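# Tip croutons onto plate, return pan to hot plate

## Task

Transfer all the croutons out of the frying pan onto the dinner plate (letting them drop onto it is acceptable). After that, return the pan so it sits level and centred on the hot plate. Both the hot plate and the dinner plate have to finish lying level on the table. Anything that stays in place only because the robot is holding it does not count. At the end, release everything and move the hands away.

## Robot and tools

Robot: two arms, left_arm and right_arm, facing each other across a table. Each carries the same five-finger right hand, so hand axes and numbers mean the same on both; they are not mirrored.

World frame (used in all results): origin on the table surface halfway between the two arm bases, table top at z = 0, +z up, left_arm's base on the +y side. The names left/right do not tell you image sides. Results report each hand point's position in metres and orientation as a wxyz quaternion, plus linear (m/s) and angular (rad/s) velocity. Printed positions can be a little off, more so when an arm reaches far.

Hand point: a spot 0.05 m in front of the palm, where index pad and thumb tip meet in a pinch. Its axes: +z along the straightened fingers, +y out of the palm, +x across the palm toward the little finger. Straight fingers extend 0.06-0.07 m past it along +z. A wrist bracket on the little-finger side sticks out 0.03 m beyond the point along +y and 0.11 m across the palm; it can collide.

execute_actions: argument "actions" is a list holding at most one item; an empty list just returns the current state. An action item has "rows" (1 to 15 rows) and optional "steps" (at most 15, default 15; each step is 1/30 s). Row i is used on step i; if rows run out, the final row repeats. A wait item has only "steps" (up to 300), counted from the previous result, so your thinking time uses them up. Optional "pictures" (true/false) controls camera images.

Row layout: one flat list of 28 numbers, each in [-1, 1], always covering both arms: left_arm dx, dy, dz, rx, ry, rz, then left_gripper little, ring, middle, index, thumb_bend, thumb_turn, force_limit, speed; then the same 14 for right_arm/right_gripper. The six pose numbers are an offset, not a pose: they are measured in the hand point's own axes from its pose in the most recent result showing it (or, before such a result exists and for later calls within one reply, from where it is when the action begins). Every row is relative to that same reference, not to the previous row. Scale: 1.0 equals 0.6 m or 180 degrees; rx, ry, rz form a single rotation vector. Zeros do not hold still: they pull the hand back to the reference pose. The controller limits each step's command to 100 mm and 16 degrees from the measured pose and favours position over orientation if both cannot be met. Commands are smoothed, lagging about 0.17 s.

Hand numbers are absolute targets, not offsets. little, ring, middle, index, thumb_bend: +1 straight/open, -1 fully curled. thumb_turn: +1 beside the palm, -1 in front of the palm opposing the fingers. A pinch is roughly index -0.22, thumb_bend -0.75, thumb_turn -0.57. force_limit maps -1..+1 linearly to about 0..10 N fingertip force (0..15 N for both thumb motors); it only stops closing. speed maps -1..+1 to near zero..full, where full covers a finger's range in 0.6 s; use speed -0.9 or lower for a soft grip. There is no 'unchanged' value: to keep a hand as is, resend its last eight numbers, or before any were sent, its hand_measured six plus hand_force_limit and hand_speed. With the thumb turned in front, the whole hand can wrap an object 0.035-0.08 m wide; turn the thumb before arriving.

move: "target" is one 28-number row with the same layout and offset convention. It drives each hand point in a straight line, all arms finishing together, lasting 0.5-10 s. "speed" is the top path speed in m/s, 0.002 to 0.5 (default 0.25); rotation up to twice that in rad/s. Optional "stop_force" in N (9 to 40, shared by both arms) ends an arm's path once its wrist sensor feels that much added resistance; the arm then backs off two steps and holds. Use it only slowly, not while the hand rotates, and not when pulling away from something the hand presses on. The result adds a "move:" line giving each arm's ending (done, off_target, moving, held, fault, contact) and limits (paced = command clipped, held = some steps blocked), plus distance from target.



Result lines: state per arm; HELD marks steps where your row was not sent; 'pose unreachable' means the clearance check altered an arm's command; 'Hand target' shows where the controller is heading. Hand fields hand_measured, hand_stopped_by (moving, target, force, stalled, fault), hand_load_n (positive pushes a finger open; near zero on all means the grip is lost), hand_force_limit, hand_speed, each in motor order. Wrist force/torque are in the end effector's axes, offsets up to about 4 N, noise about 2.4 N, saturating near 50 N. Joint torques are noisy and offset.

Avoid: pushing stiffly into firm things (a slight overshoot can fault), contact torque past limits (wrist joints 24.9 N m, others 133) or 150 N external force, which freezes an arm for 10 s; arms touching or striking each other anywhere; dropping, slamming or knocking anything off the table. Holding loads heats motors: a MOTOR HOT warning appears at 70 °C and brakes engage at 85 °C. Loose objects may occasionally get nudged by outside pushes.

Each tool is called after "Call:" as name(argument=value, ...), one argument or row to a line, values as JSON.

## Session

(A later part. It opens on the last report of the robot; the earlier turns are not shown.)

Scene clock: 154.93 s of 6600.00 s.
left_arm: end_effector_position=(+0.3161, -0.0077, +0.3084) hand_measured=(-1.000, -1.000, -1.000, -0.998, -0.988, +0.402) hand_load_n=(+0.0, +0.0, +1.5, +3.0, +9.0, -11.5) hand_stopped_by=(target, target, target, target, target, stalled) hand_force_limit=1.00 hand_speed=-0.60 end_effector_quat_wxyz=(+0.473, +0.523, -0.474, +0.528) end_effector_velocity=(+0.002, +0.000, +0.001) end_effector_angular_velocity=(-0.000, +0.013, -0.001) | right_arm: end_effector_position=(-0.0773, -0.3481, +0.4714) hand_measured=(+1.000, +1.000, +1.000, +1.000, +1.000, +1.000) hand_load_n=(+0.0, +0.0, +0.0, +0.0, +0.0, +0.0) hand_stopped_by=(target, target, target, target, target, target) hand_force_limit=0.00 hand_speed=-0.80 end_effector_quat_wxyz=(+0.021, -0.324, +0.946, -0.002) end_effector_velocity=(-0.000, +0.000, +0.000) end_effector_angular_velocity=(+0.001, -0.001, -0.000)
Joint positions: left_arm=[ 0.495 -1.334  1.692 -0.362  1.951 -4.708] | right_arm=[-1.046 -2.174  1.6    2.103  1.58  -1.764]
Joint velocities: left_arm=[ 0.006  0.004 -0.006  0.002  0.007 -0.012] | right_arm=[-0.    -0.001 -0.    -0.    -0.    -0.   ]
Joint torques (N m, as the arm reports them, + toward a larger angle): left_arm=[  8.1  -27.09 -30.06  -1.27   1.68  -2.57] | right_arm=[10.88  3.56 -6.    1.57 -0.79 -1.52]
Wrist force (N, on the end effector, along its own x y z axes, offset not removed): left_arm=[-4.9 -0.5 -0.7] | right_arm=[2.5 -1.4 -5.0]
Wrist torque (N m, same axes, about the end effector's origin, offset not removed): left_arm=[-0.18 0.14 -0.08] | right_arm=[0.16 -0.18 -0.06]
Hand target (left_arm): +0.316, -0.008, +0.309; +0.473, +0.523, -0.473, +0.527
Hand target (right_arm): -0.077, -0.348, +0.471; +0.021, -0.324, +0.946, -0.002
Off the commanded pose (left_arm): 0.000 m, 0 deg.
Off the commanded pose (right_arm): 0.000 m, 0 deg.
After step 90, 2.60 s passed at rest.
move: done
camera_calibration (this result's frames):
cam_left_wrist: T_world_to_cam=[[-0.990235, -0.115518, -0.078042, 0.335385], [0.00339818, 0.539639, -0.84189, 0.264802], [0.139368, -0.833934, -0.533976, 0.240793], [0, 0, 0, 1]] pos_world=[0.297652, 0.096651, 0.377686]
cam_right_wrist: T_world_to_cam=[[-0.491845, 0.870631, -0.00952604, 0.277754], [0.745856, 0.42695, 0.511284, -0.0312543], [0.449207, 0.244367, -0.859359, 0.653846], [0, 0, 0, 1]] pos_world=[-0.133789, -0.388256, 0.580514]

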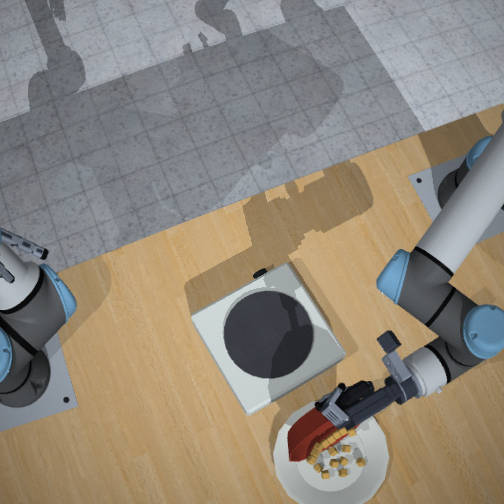

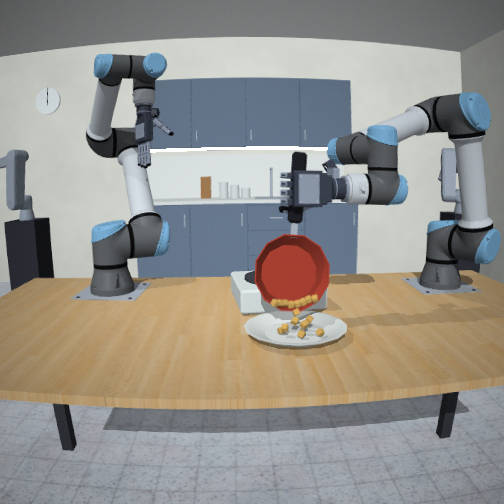

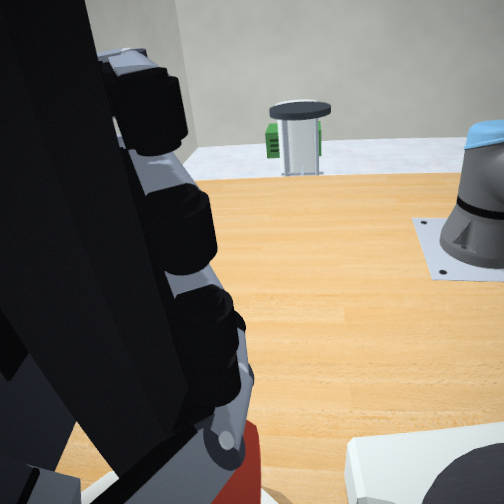

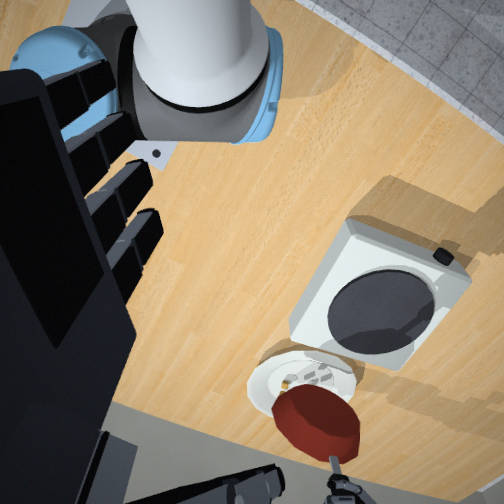

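Call:
move(
  target=[0.0277,-0.11,0.002,0,0,-0.083,-1,-1,-1,-1,-0.996,0.45,1,-0.6,0,0,0,0,0,0,1,1,1,1,1,1,0,-0.8],
  speed=0.025,
)

Call:
zoom_image(
  camera="cam_low",
  region=[220,220,380,380],
)

Scene clock: 164.37 s of 6600.00 s.
left_arm: end_effector_position=(+0.3815, -0.0019, +0.3254) hand_measured=(-1.000, -1.000, -1.000, -0.998, -0.988, +0.402) hand_load_n=(+0.0, +1.0, +2.0, +3.0, +9.0, -11.0) hand_stopped_by=(target, target, target, target, target, stalled) hand_force_limit=1.00 hand_speed=-0.60 end_effector_quat_wxyz=(+0.537, +0.580, -0.402, +0.462) end_effector_velocity=(+0.002, +0.000, +0.002) end_effector_angular_velocity=(-0.002, +0.009, -0.001) | right_arm: end_effector_position=(-0.0773, -0.3481, +0.4714) hand_measured=(+1.000, +1.000, +1.000, +1.000, +1.000, +1.000) hand_load_n=(+0.0, +0.0, +0.0, +0.0, +0.0, +0.0) hand_stopped_by=(target, target, target, target, target, target) hand_force_limit=0.00 hand_speed=-0.80 end_effector_quat_wxyz=(+0.021, -0.324, +0.946, -0.002) end_effector_velocity=(-0.000, +0.000, -0.000) end_effector_angular_velocity=(+0.000, +0.001, +0.001)
Joint positions: left_arm=[ 0.626 -1.225  1.546 -0.325  2.081 -4.969] | right_arm=[-1.046 -2.174  1.6    2.103  1.58  -1.764]
Joint velocities: left_arm=[ 0.003  0.002 -0.005  0.002  0.004 -0.01 ] | right_arm=[ 0.     0.     0.    -0.    -0.001 -0.   ]
Joint torques (N m, as the arm reports them, + toward a larger angle): left_arm=[  7.9  -31.81 -30.34  -1.06   1.63  -2.52] | right_arm=[11.4   1.12 -8.31  1.42 -0.77 -1.28]
Wrist force (N, on the end effector, along its own x y z axes, offset not removed): left_arm=[-3.8 -2.6 -1.7] | right_arm=[0.3 -1.1 2.2]
Wrist torque (N m, same axes, about the end effector's origin, offset not removed): left_arm=[-0.22 0.03 0.06] | right_arm=[-0.44 -0.08 0.08]
Hand target (left_arm): +0.382, -0.002, +0.326; +0.537, +0.580, -0.402, +0.462
Hand target (right_arm): -0.077, -0.348, +0.471; +0.021, -0.324, +0.946, -0.002
Off the commanded pose (left_arm): 0.000 m, 0 deg.
Off the commanded pose (right_arm): 0.000 m, 0 deg.
After step 90, 1.00 s passed at rest.
move: done
camera_calibration (this result's frames):
cam_left_wrist: T_world_to_cam=[[-0.97708, -0.113169, 0.180298, 0.313004], [-0.212871, 0.517162, -0.828993, 0.354024], [0.000572902, -0.848373, -0.529399, 0.29702], [0, 0, 0, 1]] pos_world=[0.381022, 0.104318, 0.394292]
cam_right_wrist: T_world_to_cam=[[-0.491845, 0.870631, -0.00952594, 0.277754], [0.745857, 0.42695, 0.511284, -0.0312542], [0.449207, 0.244367, -0.859359, 0.653846], [0, 0, 0, 1]] pos_world=[-0.133789, -0.388256, 0.580514]

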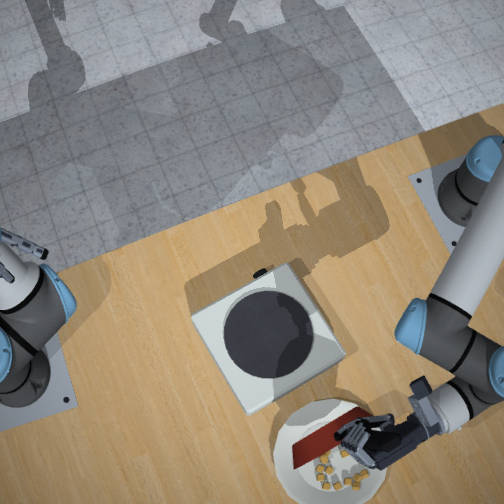

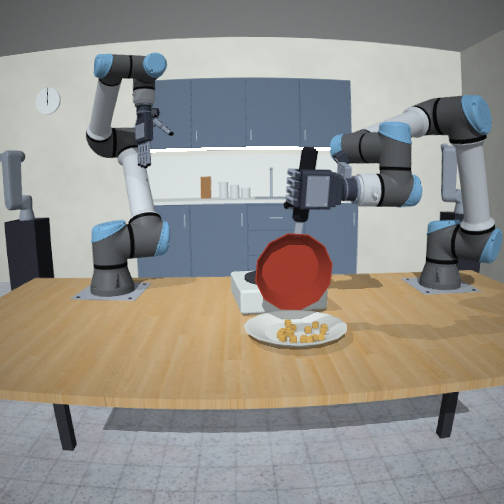

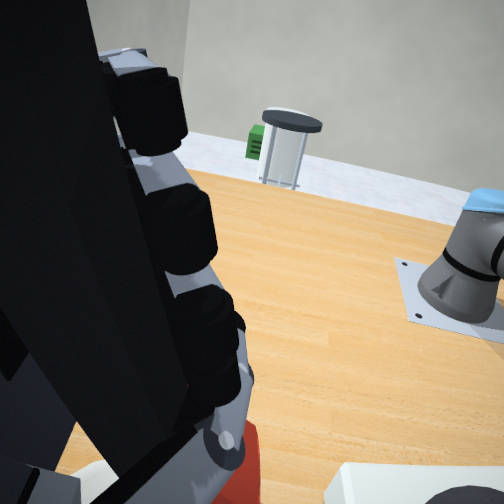

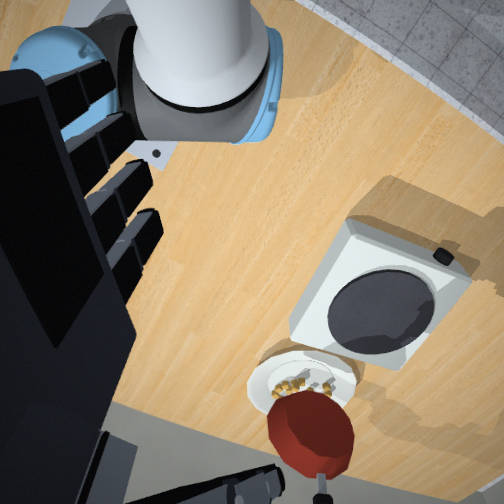

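Region (220, 220, 380, 380) of cam_low's 504x504 image, scaled by 3.150, with more detail than that image has.

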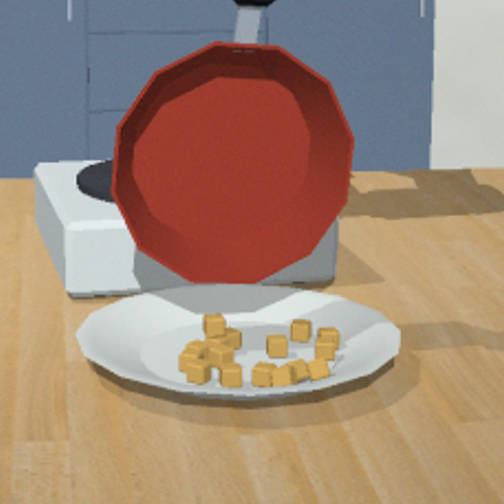

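Call:
move(
  target=[0,0.1587,-0.003,0,0,0.194,-1,-1,-1,-1,-0.996,0.45,1,-0.6,0,0,0,0,0,0,1,1,1,1,1,1,0,-0.8],
  speed=0.15,
)

Scene clock: 171.03 s of 6600.00 s.
left_arm: end_effector_position=(+0.2898, -0.0096, +0.3492) hand_measured=(-1.000, -1.000, -1.000, -0.998, -0.988, +0.402) hand_load_n=(+0.0, +0.0, +1.0, +3.0, +8.5, -12.0) hand_stopped_by=(target, target, target, target, target, stalled) hand_force_limit=1.00 hand_speed=-0.60 end_effector_quat_wxyz=(+0.374, +0.433, -0.557, +0.602) end_effector_velocity=(-0.003, -0.000, -0.000) end_effector_angular_velocity=(+0.002, -0.017, -0.001) | right_arm: end_effector_position=(-0.0773, -0.3481, +0.4714) hand_measured=(+1.000, +1.000, +1.000, +1.000, +1.000, +1.000) hand_load_n=(+0.0, +0.0, +0.0, +0.0, +0.0, +0.0) hand_stopped_by=(target, target, target, target, target, target) hand_force_limit=0.00 hand_speed=-0.80 end_effector_quat_wxyz=(+0.021, -0.324, +0.946, -0.002) end_effector_velocity=(+0.000, +0.000, +0.000) end_effector_angular_velocity=(+0.000, +0.001, +0.001)
Joint positions: left_arm=[ 0.412 -1.432  1.653 -0.225  1.867 -4.36 ] | right_arm=[-1.046 -2.174  1.6    2.103  1.58  -1.764]
Joint velocities: left_arm=[-0.007 -0.004  0.003  0.002 -0.006  0.017] | right_arm=[-0.     0.001 -0.001  0.    -0.    -0.001]
Joint torques (N m, as the arm reports them, + toward a larger angle): left_arm=[ -8.88 -37.52 -16.47  -1.78  -1.75   2.12] | right_arm=[12.22  2.92 -6.14  1.46 -0.68 -1.68]
Wrist force (N, on the end effector, along its own x y z axes, offset not removed): left_arm=[-4.7 0.1 -1.0] | right_arm=[-0.7 -1.6 -4.7]
Wrist torque (N m, same axes, about the end effector's origin, offset not removed): left_arm=[-0.18 0.16 -0.43] | right_arm=[-0.11 0.35 -0.15]
Hand target (left_arm): +0.290, -0.010, +0.349; -0.374, -0.432, +0.558, -0.602
Hand target (right_arm): -0.077, -0.348, +0.471; +0.021, -0.324, +0.946, -0.002
Off the commanded pose (left_arm): 0.000 m, 0 deg.
Off the commanded pose (right_arm): 0.000 m, 0 deg.
After step 90, 1.17 s passed at rest.
move: done
camera_calibration (this result's frames):
cam_left_wrist: T_world_to_cam=[[-0.904139, -0.107791, -0.413417, 0.404471], [0.28484, 0.569131, -0.771334, 0.194319], [0.318431, -0.815151, -0.48387, 0.195375], [0, 0, 0, 1]] pos_world=[0.248135, 0.0922659, 0.411636]
cam_right_wrist: T_world_to_cam=[[-0.491845, 0.870631, -0.00952597, 0.277754], [0.745856, 0.42695, 0.511284, -0.0312541], [0.449207, 0.244367, -0.859359, 0.653846], [0, 0, 0, 1]] pos_world=[-0.133789, -0.388256, 0.580514]

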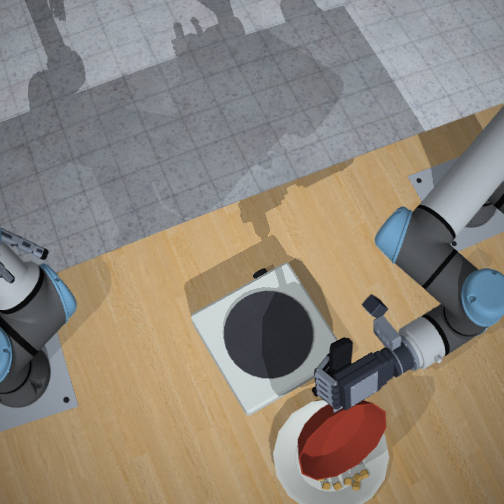

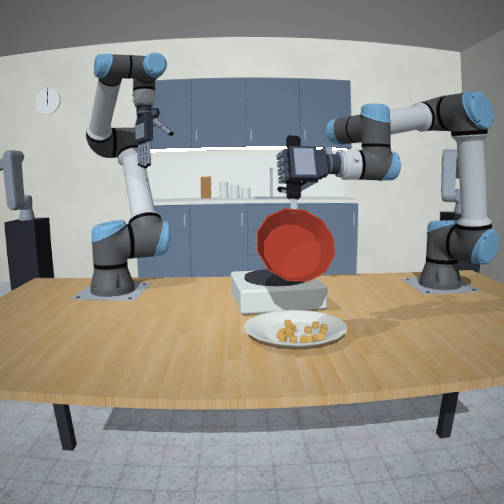

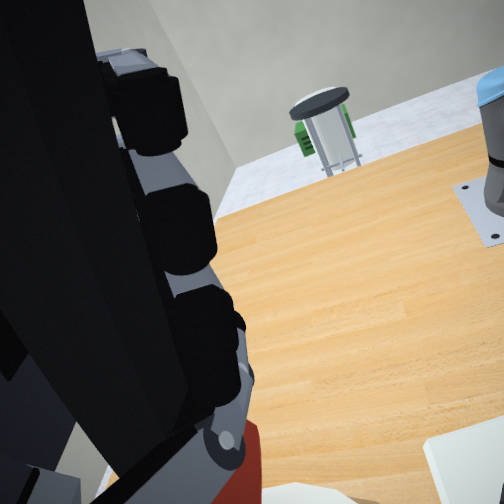

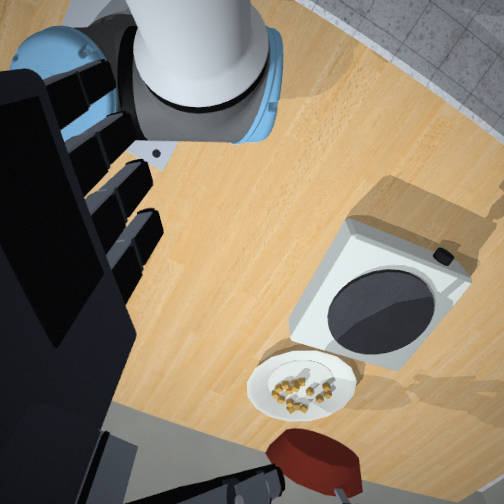

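Call:
move(
  target=[-0.097,0.606,-0.011,0,0,0.306,-1,-1,-1,-1,-0.996,0.45,1,-0.6,0,0,0,0,0,0,1,1,1,1,1,1,0,-0.8],
  speed=0.2,
)

Call:
zoom_image(
  camera="cam_low",
  region=[200,180,380,360],
)

Scene clock: 180.87 s of 6600.00 s.
left_arm: end_effector_position=(-0.0298, -0.0375, +0.1682) hand_measured=(-1.000, -1.000, -1.000, -0.998, -0.988, +0.402) hand_load_n=(+0.0, +0.0, +0.0, +2.5, +7.5, -16.0) hand_stopped_by=(target, target, target, target, target, stalled) hand_force_limit=1.00 hand_speed=-0.60 end_effector_quat_wxyz=(+0.054, +0.127, -0.694, +0.706) end_effector_velocity=(-0.002, -0.001, -0.001) end_effector_angular_velocity=(-0.001, -0.007, +0.002) | right_arm: end_effector_position=(-0.0773, -0.3481, +0.4714) hand_measured=(+1.000, +1.000, +1.000, +1.000, +1.000, +1.000) hand_load_n=(+0.0, +0.0, +0.0, +0.0, +0.0, +0.0) hand_stopped_by=(target, target, target, target, target, target) hand_force_limit=0.00 hand_speed=-0.80 end_effector_quat_wxyz=(+0.021, -0.324, +0.946, -0.002) end_effector_velocity=(+0.000, +0.000, +0.000) end_effector_angular_velocity=(+0.000, -0.000, +0.001)
Joint positions: left_arm=[-0.544 -1.402  2.088 -0.691  0.912 -3.396] | right_arm=[-1.046 -2.174  1.6    2.103  1.58  -1.764]
Joint velocities: left_arm=[-0.005  0.005 -0.001 -0.007 -0.007  0.008] | right_arm=[-0.     0.    -0.    -0.     0.    -0.001]
Joint torques (N m, as the arm reports them, + toward a larger angle): left_arm=[ -8.73 -19.44 -26.01  -4.02  -2.19   2.96] | right_arm=[11.51  2.17 -7.67  1.63 -0.51 -1.54]
Wrist force (N, on the end effector, along its own x y z axes, offset not removed): left_arm=[-1.0 5.4 -1.0] | right_arm=[2.8 -0.2 -0.5]
Wrist torque (N m, same axes, about the end effector's origin, offset not removed): left_arm=[0.14 0.13 -0.76] | right_arm=[0.05 -0.40 0.35]
Hand target (left_arm): -0.030, -0.038, +0.168; -0.054, -0.126, +0.694, -0.706
Hand target (right_arm): -0.077, -0.348, +0.471; +0.021, -0.324, +0.946, -0.002
Off the commanded pose (left_arm): 0.001 m, 0 deg.
Off the commanded pose (right_arm): 0.000 m, 0 deg.
After step 90, 3.80 s passed at rest.
move: done
camera_calibration (this result's frames):
cam_left_wrist: T_world_to_cam=[[-0.180645, -0.0344935, -0.982943, 0.157838], [0.766298, 0.621558, -0.162642, 0.075585], [0.616567, -0.782608, -0.0858491, 0.129969], [0, 0, 0, 1]] pos_world=[-0.109543, 0.0601789, 0.178597]
cam_right_wrist: T_world_to_cam=[[-0.491845, 0.870631, -0.00952605, 0.277754], [0.745856, 0.42695, 0.511284, -0.0312543], [0.449207, 0.244367, -0.859359, 0.653846], [0, 0, 0, 1]] pos_world=[-0.133789, -0.388256, 0.580514]

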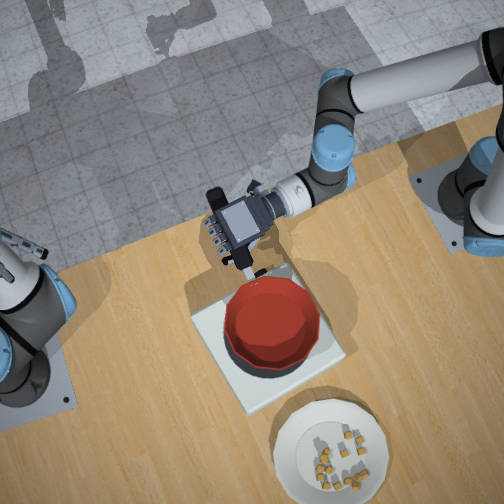

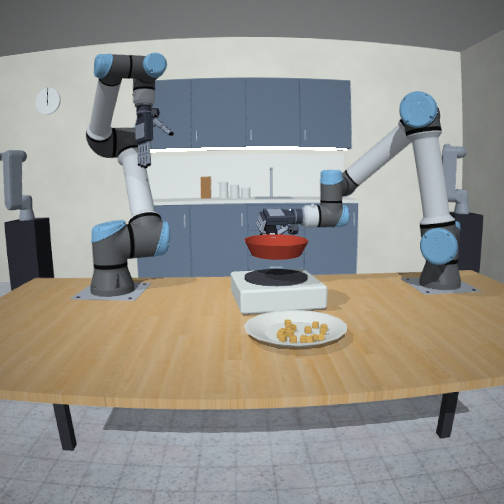

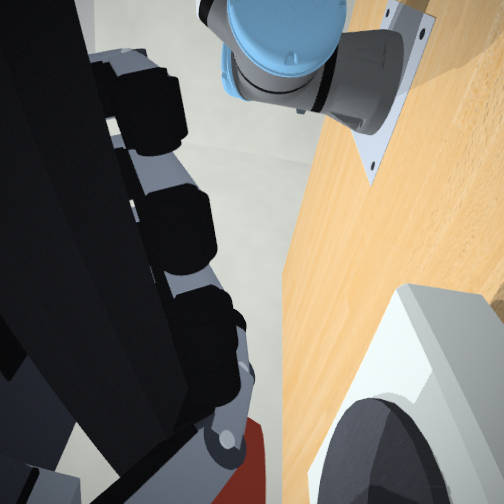

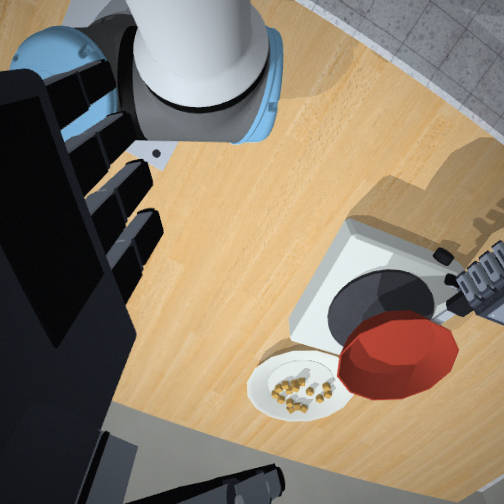

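Region (200, 180, 380, 360) of cam_low's 504x504 image, scaled by 2.800, with more detail than that image has.

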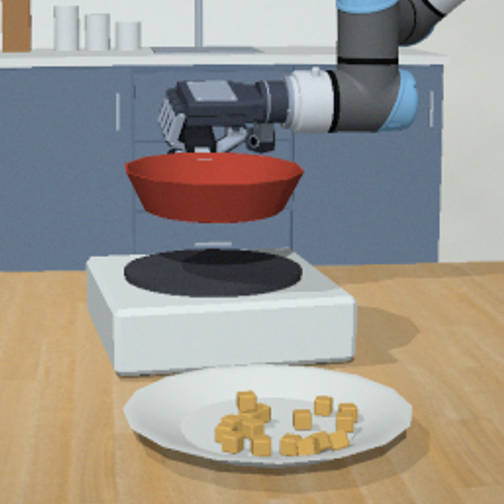

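Call:
move(
  target=[-0.021,0.0854,0,0,0,0,-1,-1,-1,-1,-0.996,0.45,1,-0.6,0,0,0,0,0,0,1,1,1,1,1,1,0,-0.8],
  speed=0.05,
)

Call:
zoom_image(
  camera="cam_low",
  region=[220,200,360,320],
)

Call:
zoom_image(
  camera="cam_high",
  region=[160,190,380,410],
)

Scene clock: 187.20 s of 6600.00 s.
left_arm: end_effector_position=(-0.0306, -0.0378, +0.1158) hand_measured=(-1.000, -1.000, -1.000, -0.998, -0.988, +0.402) hand_load_n=(+0.0, +0.0, +0.0, +2.5, +7.5, -16.0) hand_stopped_by=(target, target, target, target, target, stalled) hand_force_limit=1.00 hand_speed=-0.60 end_effector_quat_wxyz=(+0.054, +0.127, -0.694, +0.706) end_effector_velocity=(+0.000, -0.000, -0.003) end_effector_angular_velocity=(-0.000, -0.001, -0.000) | right_arm: end_effector_position=(-0.0773, -0.3481, +0.4714) hand_measured=(+1.000, +1.000, +1.000, +1.000, +1.000, +1.000) hand_load_n=(+0.0, +0.0, +0.0, +0.0, +0.0, +0.0) hand_stopped_by=(target, target, target, target, target, target) hand_force_limit=0.00 hand_speed=-0.80 end_effector_quat_wxyz=(+0.021, -0.324, +0.946, -0.002) end_effector_velocity=(-0.000, +0.000, +0.000) end_effector_angular_velocity=(+0.002, -0.000, -0.001)
Joint positions: left_arm=[-0.546 -1.302  2.14  -0.843  0.911 -3.396] | right_arm=[-1.046 -2.174  1.6    2.103  1.58  -1.764]
Joint velocities: left_arm=[ 0.001  0.005  0.002 -0.008  0.001  0.002] | right_arm=[ 0.    -0.001 -0.    -0.    -0.001  0.001]
Joint torques (N m, as the arm reports them, + toward a larger angle): left_arm=[ -4.46 -22.13  -9.17  -3.86  -0.92   2.94] | right_arm=[13.    2.79 -7.76  1.66 -0.66 -1.63]
Wrist force (N, on the end effector, along its own x y z axes, offset not removed): left_arm=[-0.2 5.0 -1.8] | right_arm=[-2.0 -3.8 -1.8]
Wrist torque (N m, same axes, about the end effector's origin, offset not removed): left_arm=[0.05 -0.06 -0.74] | right_arm=[-0.50 0.36 -0.22]
Hand target (left_arm): -0.031, -0.038, +0.115; -0.054, -0.127, +0.694, -0.706
Hand target (right_arm): -0.077, -0.348, +0.471; +0.021, -0.324, +0.946, -0.002
Off the commanded pose (left_arm): 0.000 m, 0 deg.
Off the commanded pose (right_arm): 0.000 m, 0 deg.
After step 90, 1.83 s passed at rest.
move: done
camera_calibration (this result's frames):
cam_left_wrist: T_world_to_cam=[[-0.180916, -0.0344462, -0.982895, 0.106083], [0.766243, 0.621579, -0.162822, 0.0678758], [0.616555, -0.782594, -0.0860597, 0.125748], [0, 0, 0, 1]] pos_world=[-0.110348, 0.0598732, 0.126142]
cam_right_wrist: T_world_to_cam=[[-0.491845, 0.870631, -0.00952612, 0.277754], [0.745856, 0.42695, 0.511284, -0.0312542], [0.449207, 0.244367, -0.859359, 0.653846], [0, 0, 0, 1]] pos_world=[-0.133789, -0.388256, 0.580514]

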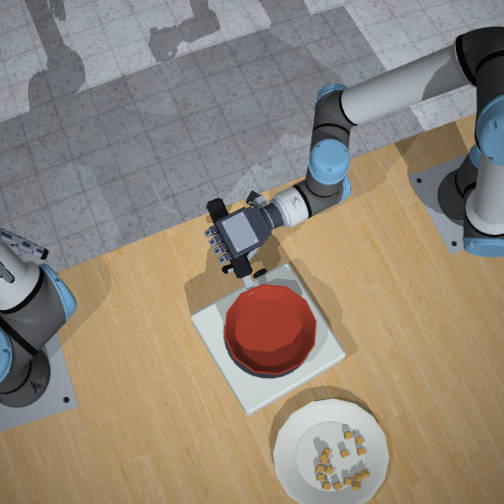

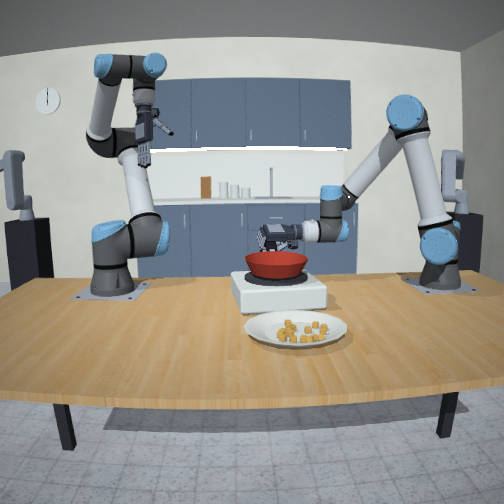

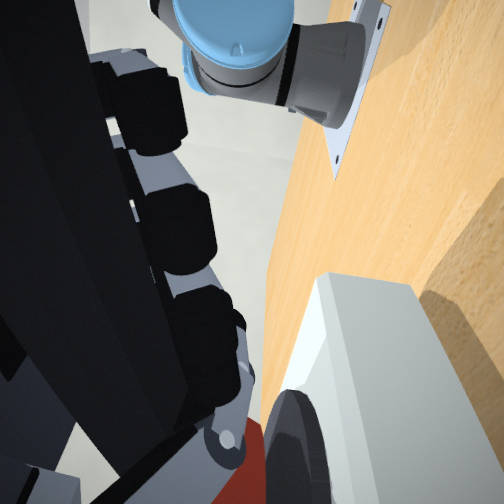

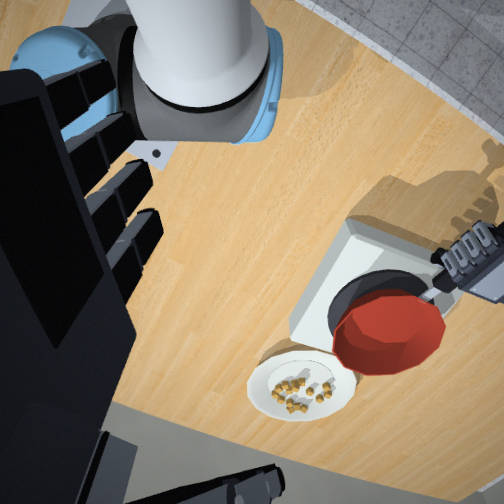

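Region (220, 200, 360, 320) of cam_low's 504x504 image, scaled by 3.600, with more detail than that image has; it fills the top 432 rows of this view, and the rest is white.

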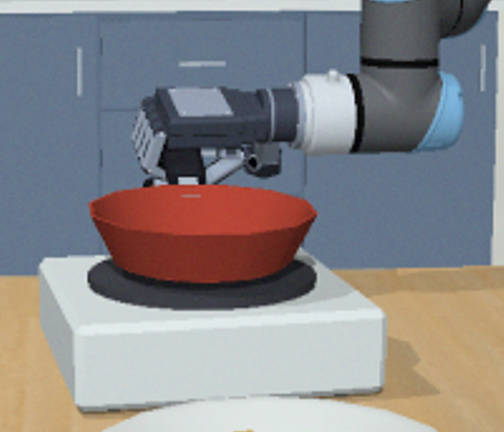

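Region (160, 190, 380, 410) of cam_high's 504x504 image, scaled by 2.291, with more detail than that image has.

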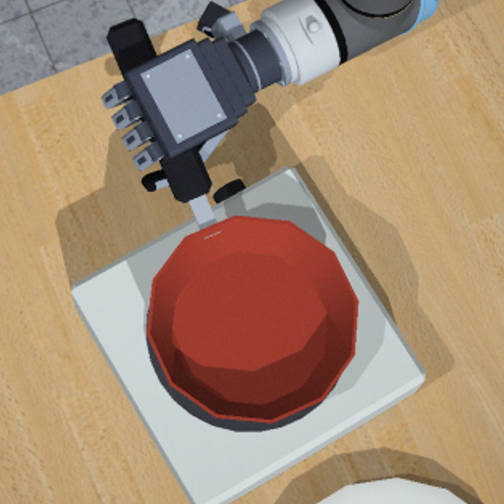

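Call:
move(
  target=[-0.008,0.03,0,0,0,0,-1,-1,-1,-1,-0.996,0.45,1,-0.6,0,0,0,0,0,0,1,1,1,1,1,1,0,-0.8],
  speed=0.006,
  stop_force=9,
)

Call:
zoom_image(
  camera="cam_low",
  region=[220,200,360,320],
)

Scene clock: 193.47 s of 6600.00 s.
left_arm: end_effector_position=(-0.0305, -0.0378, +0.0989) hand_measured=(-1.000, -1.000, -1.000, -0.998, -0.988, +0.402) hand_load_n=(+1.0, +4.0, +3.5, +3.5, +8.0, -9.5) hand_stopped_by=(target, target, target, target, target, stalled) hand_force_limit=1.00 hand_speed=-0.60 end_effector_quat_wxyz=(+0.054, +0.127, -0.694, +0.706) end_effector_velocity=(+0.001, +0.000, +0.002) end_effector_angular_velocity=(+0.001, +0.000, +0.001) | right_arm: end_effector_position=(-0.0773, -0.3481, +0.4714) hand_measured=(+1.000, +1.000, +1.000, +1.000, +1.000, +1.000) hand_load_n=(+0.0, +0.0, +0.0, +0.0, +0.0, +0.0) hand_stopped_by=(target, target, target, target, target, target) hand_force_limit=0.00 hand_speed=-0.80 end_effector_quat_wxyz=(+0.021, -0.324, +0.946, -0.002) end_effector_velocity=(-0.000, +0.000, -0.000) end_effector_angular_velocity=(+0.001, -0.001, -0.001)
Joint positions: left_arm=[-0.545 -1.266  2.153 -0.892  0.911 -3.396] | right_arm=[-1.046 -2.174  1.6    2.103  1.58  -1.764]
Joint velocities: left_arm=[ 0.001 -0.005 -0.001  0.006  0.001 -0.001] | right_arm=[-0.    -0.001  0.    -0.    -0.001  0.001]
Joint torques (N m, as the arm reports them, + toward a larger angle): left_arm=[  9.75 -30.82 -19.66   0.11  -0.05  -3.21] | right_arm=[11.81  2.74 -7.18  1.52 -0.74 -1.47]
Wrist force (N, on the end effector, along its own x y z axes, offset not removed): left_arm=[6.9 -2.6 -0.4] | right_arm=[-3.7 -1.1 0.6]
Wrist torque (N m, same axes, about the end effector's origin, offset not removed): left_arm=[-0.43 -0.44 1.44] | right_arm=[-0.19 0.49 -0.12]
Hand target (left_arm): -0.031, -0.038, +0.099; -0.054, -0.127, +0.694, -0.706
Hand target (right_arm): -0.077, -0.348, +0.471; +0.021, -0.324, +0.946, -0.002
Off the commanded pose (left_arm): 0.002 m, 0 deg.
Off the commanded pose (right_arm): 0.000 m, 0 deg.
After step 90, 0.13 s passed at rest.
move: contact (left_arm)
camera_calibration (this result's frames):
cam_left_wrist: T_world_to_cam=[[-0.180743, -0.0342271, -0.982935, 0.089548], [0.76632, 0.621554, -0.162555, 0.0650414], [0.616511, -0.782623, -0.0861124, 0.124239], [0, 0, 0, 1]] pos_world=[-0.110252, 0.0598705, 0.109291]
cam_right_wrist: T_world_to_cam=[[-0.491845, 0.870631, -0.00952573, 0.277754], [0.745856, 0.42695, 0.511284, -0.0312544], [0.449207, 0.244368, -0.859359, 0.653846], [0, 0, 0, 1]] pos_world=[-0.133789, -0.388256, 0.580514]

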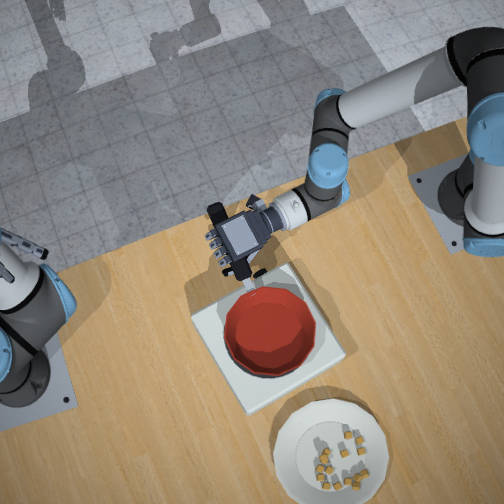

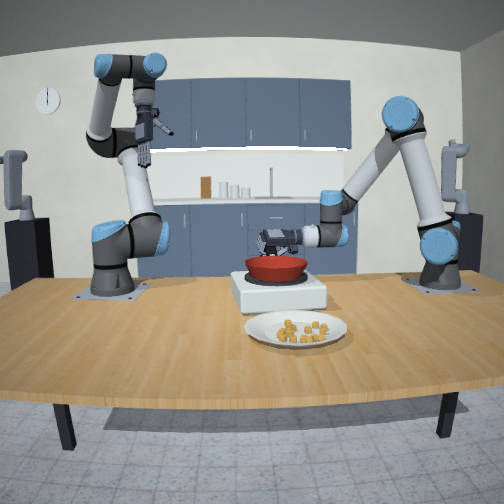

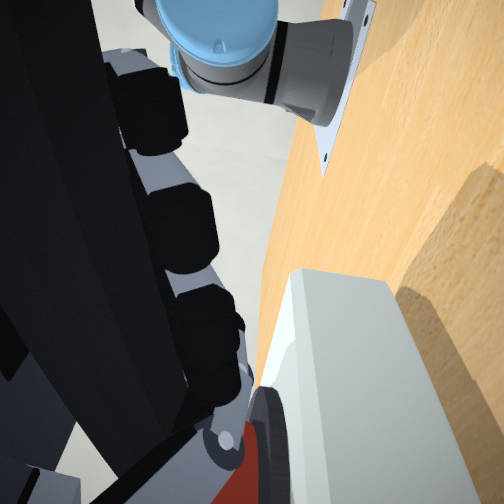

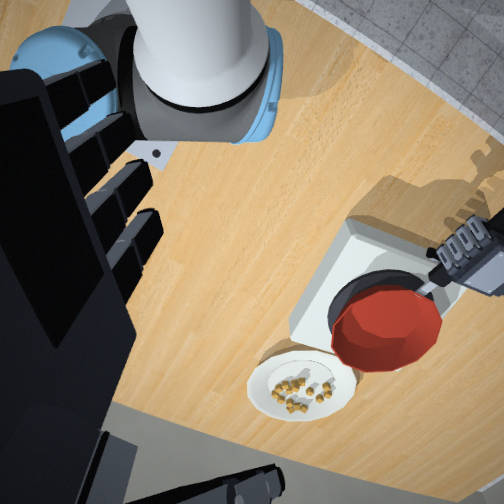

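Region (220, 200, 360, 320) of cam_low's 504x504 image, scaled by 3.600, with more detail than that image has; it fills the top 432 rows of this view, and the rest is white.

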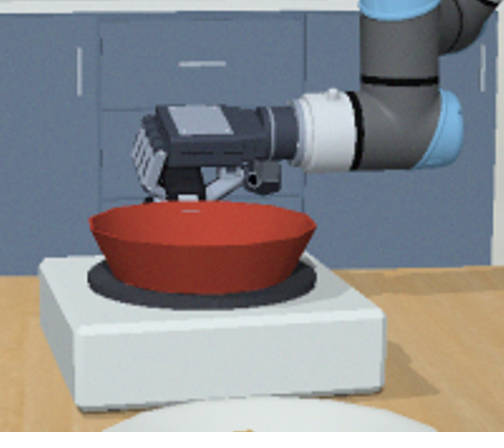

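Call:
execute_actions(
  actions=[
    {"rows":[[0.0013,-0.005,0,0,0,0,-1,-1,-1,-1,-0.996,0.45,1,-0.6,0,0,0,0,0,0,1,1,1,1,1,1,0,-0.8],[0.0013,-0.005,0,0,0,0,-1,-1,-1,-1,-0.996,0.45,1,-0.6,0,0,0,0,0,0,1,1,1,1,1,1,0,-0.8],[0.0013,-0.005,0,0,0,0,-1,-1,-1,-1,-0.996,0.45,1,-0.6,0,0,0,0,0,0,1,1,1,1,1,1,0,-0.8],[0.0013,-0.005,0,0,0,0,-1,-1,-1,-1,-0.996,0.45,1,-0.6,0,0,0,0,0,0,1,1,1,1,1,1,0,-0.8],[0.0013,-0.005,0,0,0,0,-1,-1,-1,-1,-0.996,0.45,1,-0.6,0,0,0,0,0,0,1,1,1,1,1,1,0,-0.8],[0.0013,-0.005,0,0,0,0,-1,-1,-1,-1,-0.996,0.45,1,-0.6,0,0,0,0,0,0,1,1,1,1,1,1,0,-0.8],[0.0013,-0.005,0,0,0,0,1,1,1,1,-0.3,0,1,-0.3,0,0,0,0,0,0,1,1,1,1,1,1,0,-0.8]],"steps":15},
  ],
  pictures=false,
)

Call:
wait(
  seconds=1.5,
)

Call:
zoom_image(
  camera="cam_high",
  region=[160,190,380,410],
)

Call:
zoom_image(
  camera="cam_low",
  region=[220,200,360,320],
)

Scene clock: 198.50 s of 6600.00 s.
left_arm: end_effector_position=(-0.0305, -0.0378, +0.1019) hand_measured=(-0.770, -0.770, -0.770, -0.770, -0.846, +0.206) hand_load_n=(+0.0, +0.0, +0.0, +0.0, +1.0, -1.0) hand_stopped_by=(moving, moving, moving, moving, moving, moving) hand_force_limit=1.00 hand_speed=-0.30 end_effector_quat_wxyz=(+0.054, +0.127, -0.694, +0.706) end_effector_velocity=(+0.000, -0.000, +0.001) end_effector_angular_velocity=(-0.001, -0.001, -0.000) | right_arm: end_effector_position=(-0.0773, -0.3481, +0.4714) hand_measured=(+1.000, +1.000, +1.000, +1.000, +1.000, +1.000) hand_load_n=(+0.0, +0.0, +0.0, +0.0, +0.0, +0.0) hand_stopped_by=(target, target, target, target, target, target) hand_force_limit=0.00 hand_speed=-0.80 end_effector_quat_wxyz=(+0.021, -0.324, +0.946, -0.002) end_effector_velocity=(-0.000, +0.000, +0.000) end_effector_angular_velocity=(+0.001, +0.000, -0.002)
Joint positions: left_arm=[-0.545 -1.272  2.151 -0.883  0.911 -3.396] | right_arm=[-1.046 -2.174  1.6    2.103  1.58  -1.764]
Joint velocities: left_arm=[ 0.001 -0.002 -0.001  0.002  0.001  0.001] | right_arm=[-0.001 -0.001  0.     0.    -0.001  0.001]
Joint torques (N m, as the arm reports them, + toward a larger angle): left_arm=[ -7.64 -34.31 -21.99  -0.07   0.58   1.79] | right_arm=[12.17  3.26 -6.55  1.4  -0.62 -1.28]
Wrist force (N, on the end effector, along its own x y z axes, offset not removed): left_arm=[-0.6 0.8 -1.0] | right_arm=[2.0 2.5 1.2]
Wrist torque (N m, same axes, about the end effector's origin, offset not removed): left_arm=[-0.17 0.08 -0.08] | right_arm=[0.28 -0.23 0.20]
Hand target (left_arm): -0.030, -0.038, +0.102; -0.054, -0.127, +0.694, -0.706
Hand target (right_arm): -0.077, -0.348, +0.471; +0.021, -0.324, +0.946, -0.002
Off the commanded pose (left_arm): 0.000 m, 0 deg.
Off the commanded pose (right_arm): 0.000 m, 0 deg.
Steps of this call (steps 1 to 90: nothing new was sent; then 1.53 s passed at rest; steps 91 to 105: all 15 steps of this action). Readings (end_effector_position | what the end effector reports):
91: left_arm (-0.0305, -0.0379, +0.0993) | right_arm (-0.0773, -0.3481, +0.4714) | left_arm hand_measured=(-1.000, -1.000, -1.000, -0.998, -0.988, +0.402) hand_load_n=(+0.5, +3.5, +3.5, +3.5, +8.0, -10.0) hand_stopped_by=(target, target, target, target, target, stalled) hand_force_limit=1.00 hand_speed=-0.60 | right_arm hand_measured=(+1.000, +1.000, +1.000, +1.000, +1.000, +1.000) hand_load_n=(+0.0, +0.0, +0.0, +0.0, +0.0, +0.0) hand_stopped_by=(target, target, target, target, target, target) hand_force_limit=0.00 hand_speed=-0.80
92: left_arm (-0.0305, -0.0379, +0.0997) | right_arm (-0.0773, -0.3481, +0.4714) | left_arm hand_measured=(-1.000, -1.000, -1.000, -0.998, -0.988, +0.402) hand_load_n=(+0.5, +3.5, +3.5, +3.5, +8.0, -10.0) hand_stopped_by=(target, target, target, target, target, stalled) hand_force_limit=1.00 hand_speed=-0.60 | right_arm hand_measured=(+1.000, +1.000, +1.000, +1.000, +1.000, +1.000) hand_load_n=(+0.0, +0.0, +0.0, +0.0, +0.0, +0.0) hand_stopped_by=(target, target, target, target, target, target) hand_force_limit=0.00 hand_speed=-0.80
94: left_arm (-0.0305, -0.0379, +0.1005) | right_arm (-0.0773, -0.3481, +0.4714) | left_arm hand_measured=(-1.000, -1.000, -1.000, -0.998, -0.988, +0.402) hand_load_n=(+0.0, +2.5, +3.0, +3.5, +8.0, -10.5) hand_stopped_by=(target, target, target, target, target, stalled) hand_force_limit=1.00 hand_speed=-0.60 | right_arm hand_measured=(+1.000, +1.000, +1.000, +1.000, +1.000, +1.000) hand_load_n=(+0.0, +0.0, +0.0, +0.0, +0.0, +0.0) hand_stopped_by=(target, target, target, target, target, target) hand_force_limit=0.00 hand_speed=-0.80
98: left_arm (-0.0305, -0.0378, +0.1015) | right_arm (-0.0773, -0.3481, +0.4714) | left_arm hand_measured=(-1.000, -1.000, -1.000, -0.998, -0.988, +0.402) hand_load_n=(+0.0, +1.0, +2.0, +3.0, +8.0, -12.0) hand_stopped_by=(moving, moving, moving, moving, moving, moving) hand_force_limit=1.00 hand_speed=-0.30 | right_arm hand_measured=(+1.000, +1.000, +1.000, +1.000, +1.000, +1.000) hand_load_n=(+0.0, +0.0, +0.0, +0.0, +0.0, +0.0) hand_stopped_by=(target, target, target, target, target, target) hand_force_limit=0.00 hand_speed=-0.80
105: the state above

Scene clock: 200.00 s of 6600.00 s.
left_arm: end_effector_position=(-0.0305, -0.0378, +0.1020) hand_measured=(+0.980, +0.980, +0.980, +0.980, -0.300, +0.000) hand_load_n=(+0.0, +0.0, +0.0, +0.0, +0.0, +0.0) hand_stopped_by=(moving, moving, moving, moving, target, target) hand_force_limit=1.00 hand_speed=-0.30 end_effector_quat_wxyz=(+0.054, +0.127, -0.694, +0.706) end_effector_velocity=(-0.001, -0.000, +0.000) end_effector_angular_velocity=(-0.001, +0.002, -0.001) | right_arm: end_effector_position=(-0.0773, -0.3481, +0.4714) hand_measured=(+1.000, +1.000, +1.000, +1.000, +1.000, +1.000) hand_load_n=(+0.0, +0.0, +0.0, +0.0, +0.0, +0.0) hand_stopped_by=(target, target, target, target, target, target) hand_force_limit=0.00 hand_speed=-0.80 end_effector_quat_wxyz=(+0.021, -0.324, +0.946, -0.002) end_effector_velocity=(+0.000, -0.000, +0.000) end_effector_angular_velocity=(-0.001, +0.000, -0.000)
Joint positions: left_arm=[-0.545 -1.273  2.151 -0.883  0.911 -3.396] | right_arm=[-1.046 -2.174  1.6    2.103  1.58  -1.764]
Joint velocities: left_arm=[-0.002  0.    -0.001 -0.001 -0.001 -0.001] | right_arm=[-0.     0.001 -0.001  0.     0.001 -0.   ]
Joint torques (N m, as the arm reports them, + toward a larger angle): left_arm=[ -5.92 -32.11 -20.99   0.03   1.55   1.81] | right_arm=[11.77  2.14 -7.2   1.38 -0.5  -1.37]
Wrist force (N, on the end effector, along its own x y z axes, offset not removed): left_arm=[1.1 -0.6 -1.0] | right_arm=[2.9 -3.7 -4.3]
Wrist torque (N m, same axes, about the end effector's origin, offset not removed): left_arm=[-0.04 -0.06 0.07] | right_arm=[-0.43 -0.42 -0.05]
Hand target (left_arm): -0.030, -0.038, +0.102; -0.054, -0.127, +0.694, -0.706
Hand target (right_arm): -0.077, -0.348, +0.471; +0.021, -0.324, +0.946, -0.002
Off the commanded pose (left_arm): 0.000 m, 0 deg.
Off the commanded pose (right_arm): 0.000 m, 0 deg.
Steps of this call (steps 1 to 45: nothing new was sent). Readings (end_effector_position | what the end effector reports):
1: left_arm (-0.0305, -0.0378, +0.1019) | right_arm (-0.0773, -0.3481, +0.4714) | left_arm hand_measured=(-0.732, -0.732, -0.732, -0.730, -0.822, +0.172) hand_load_n=(+0.0, +0.0, +0.0, +0.0, +1.0, -1.0) hand_stopped_by=(moving, moving, moving, moving, moving, moving) hand_force_limit=1.00 hand_speed=-0.30 | right_arm hand_measured=(+1.000, +1.000, +1.000, +1.000, +1.000, +1.000) hand_load_n=(+0.0, +0.0, +0.0, +0.0, +0.0, +0.0) hand_stopped_by=(target, target, target, target, target, target) hand_force_limit=0.00 hand_speed=-0.80
2: left_arm (-0.0305, -0.0378, +0.1020) | right_arm (-0.0773, -0.3481, +0.4714) | left_arm hand_measured=(-0.692, -0.692, -0.692, -0.692, -0.798, +0.138) hand_load_n=(+0.0, +0.0, +0.0, +0.0, +0.0, +0.0) hand_stopped_by=(moving, moving, moving, moving, moving, moving) hand_force_limit=1.00 hand_speed=-0.30 | right_arm hand_measured=(+1.000, +1.000, +1.000, +1.000, +1.000, +1.000) hand_load_n=(+0.0, +0.0, +0.0, +0.0, +0.0, +0.0) hand_stopped_by=(target, target, target, target, target, target) hand_force_limit=0.00 hand_speed=-0.80
4: left_arm (-0.0305, -0.0378, +0.1020) | right_arm (-0.0773, -0.3481, +0.4714) | left_arm hand_measured=(-0.614, -0.614, -0.614, -0.614, -0.748, +0.072) hand_load_n=(+0.0, +0.0, +0.0, +0.0, +0.0, +0.0) hand_stopped_by=(moving, moving, moving, moving, moving, moving) hand_force_limit=1.00 hand_speed=-0.30 | right_arm hand_measured=(+1.000, +1.000, +1.000, +1.000, +1.000, +1.000) hand_load_n=(+0.0, +0.0, +0.0, +0.0, +0.0, +0.0) hand_stopped_by=(target, target, target, target, target, target) hand_force_limit=0.00 hand_speed=-0.80
8: left_arm (-0.0305, -0.0378, +0.1020) | right_arm (-0.0773, -0.3481, +0.4714) | left_arm hand_measured=(-0.460, -0.460, -0.460, -0.458, -0.650, +0.000) hand_load_n=(+0.0, +0.0, +0.0, +0.0, +0.0, +0.0) hand_stopped_by=(moving, moving, moving, moving, moving, moving) hand_force_limit=1.00 hand_speed=-0.30 | right_arm hand_measured=(+1.000, +1.000, +1.000, +1.000, +1.000, +1.000) hand_load_n=(+0.0, +0.0, +0.0, +0.0, +0.0, +0.0) hand_stopped_by=(target, target, target, target, target, target) hand_force_limit=0.00 hand_speed=-0.80
45: the state above
camera_calibration (this result's frames):
cam_left_wrist: T_world_to_cam=[[-0.180742, -0.0342286, -0.982935, 0.0925995], [0.766323, 0.62155, -0.162556, 0.0655356], [0.616507, -0.782627, -0.0861102, 0.124515], [0, 0, 0, 1]] pos_world=[-0.110249, 0.0598848, 0.112394]
cam_right_wrist: T_world_to_cam=[[-0.491845, 0.870631, -0.00952609, 0.277754], [0.745856, 0.42695, 0.511284, -0.0312543], [0.449207, 0.244367, -0.859359, 0.653846], [0, 0, 0, 1]] pos_world=[-0.133789, -0.388256, 0.580514]

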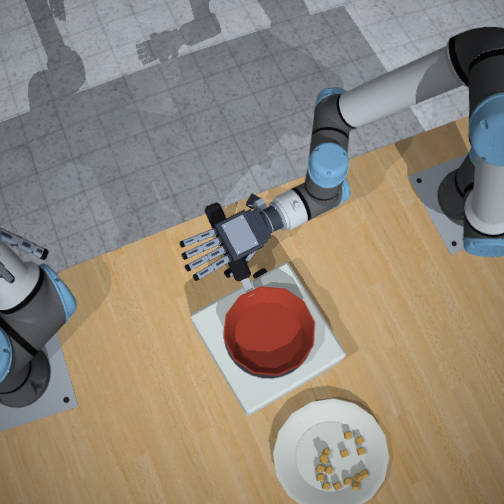

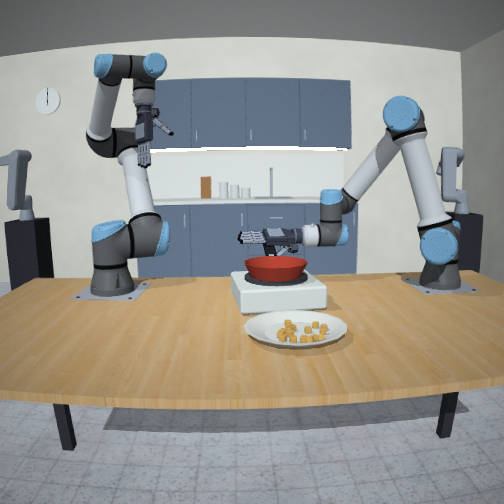

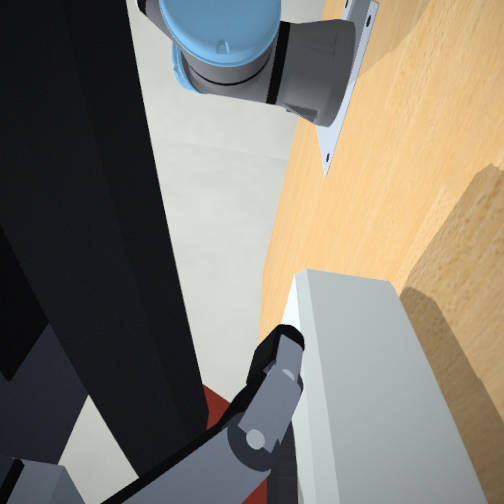

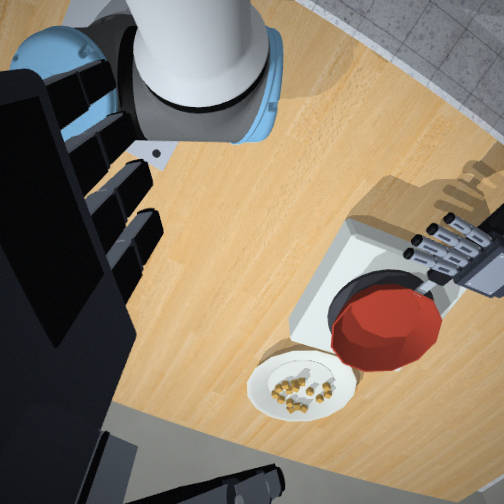

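Region (160, 190, 380, 410) of cam_high's 504x504 image, scaled by 2.291, with more detail than that image has.

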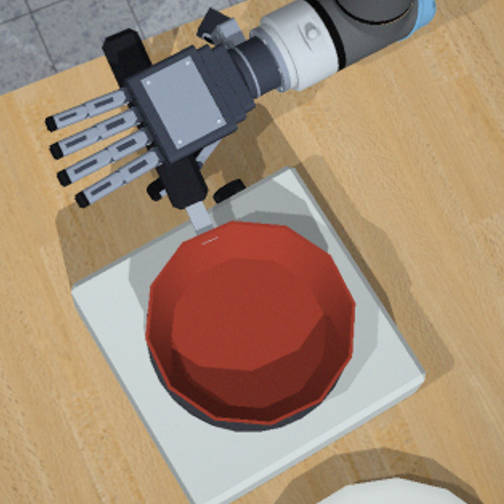

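Region (220, 200, 360, 320) of cam_low's 504x504 image, scaled by 3.600, with more detail than that image has; it fills the top 432 rows of this view, and the rest is white.

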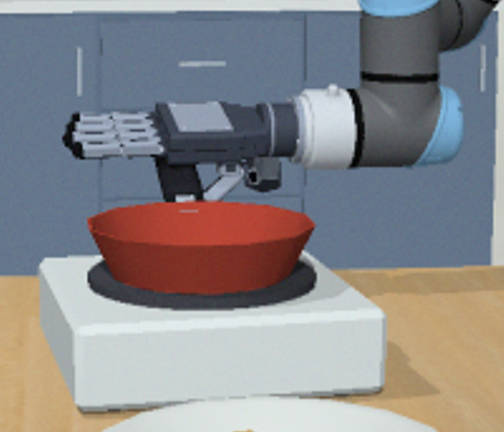

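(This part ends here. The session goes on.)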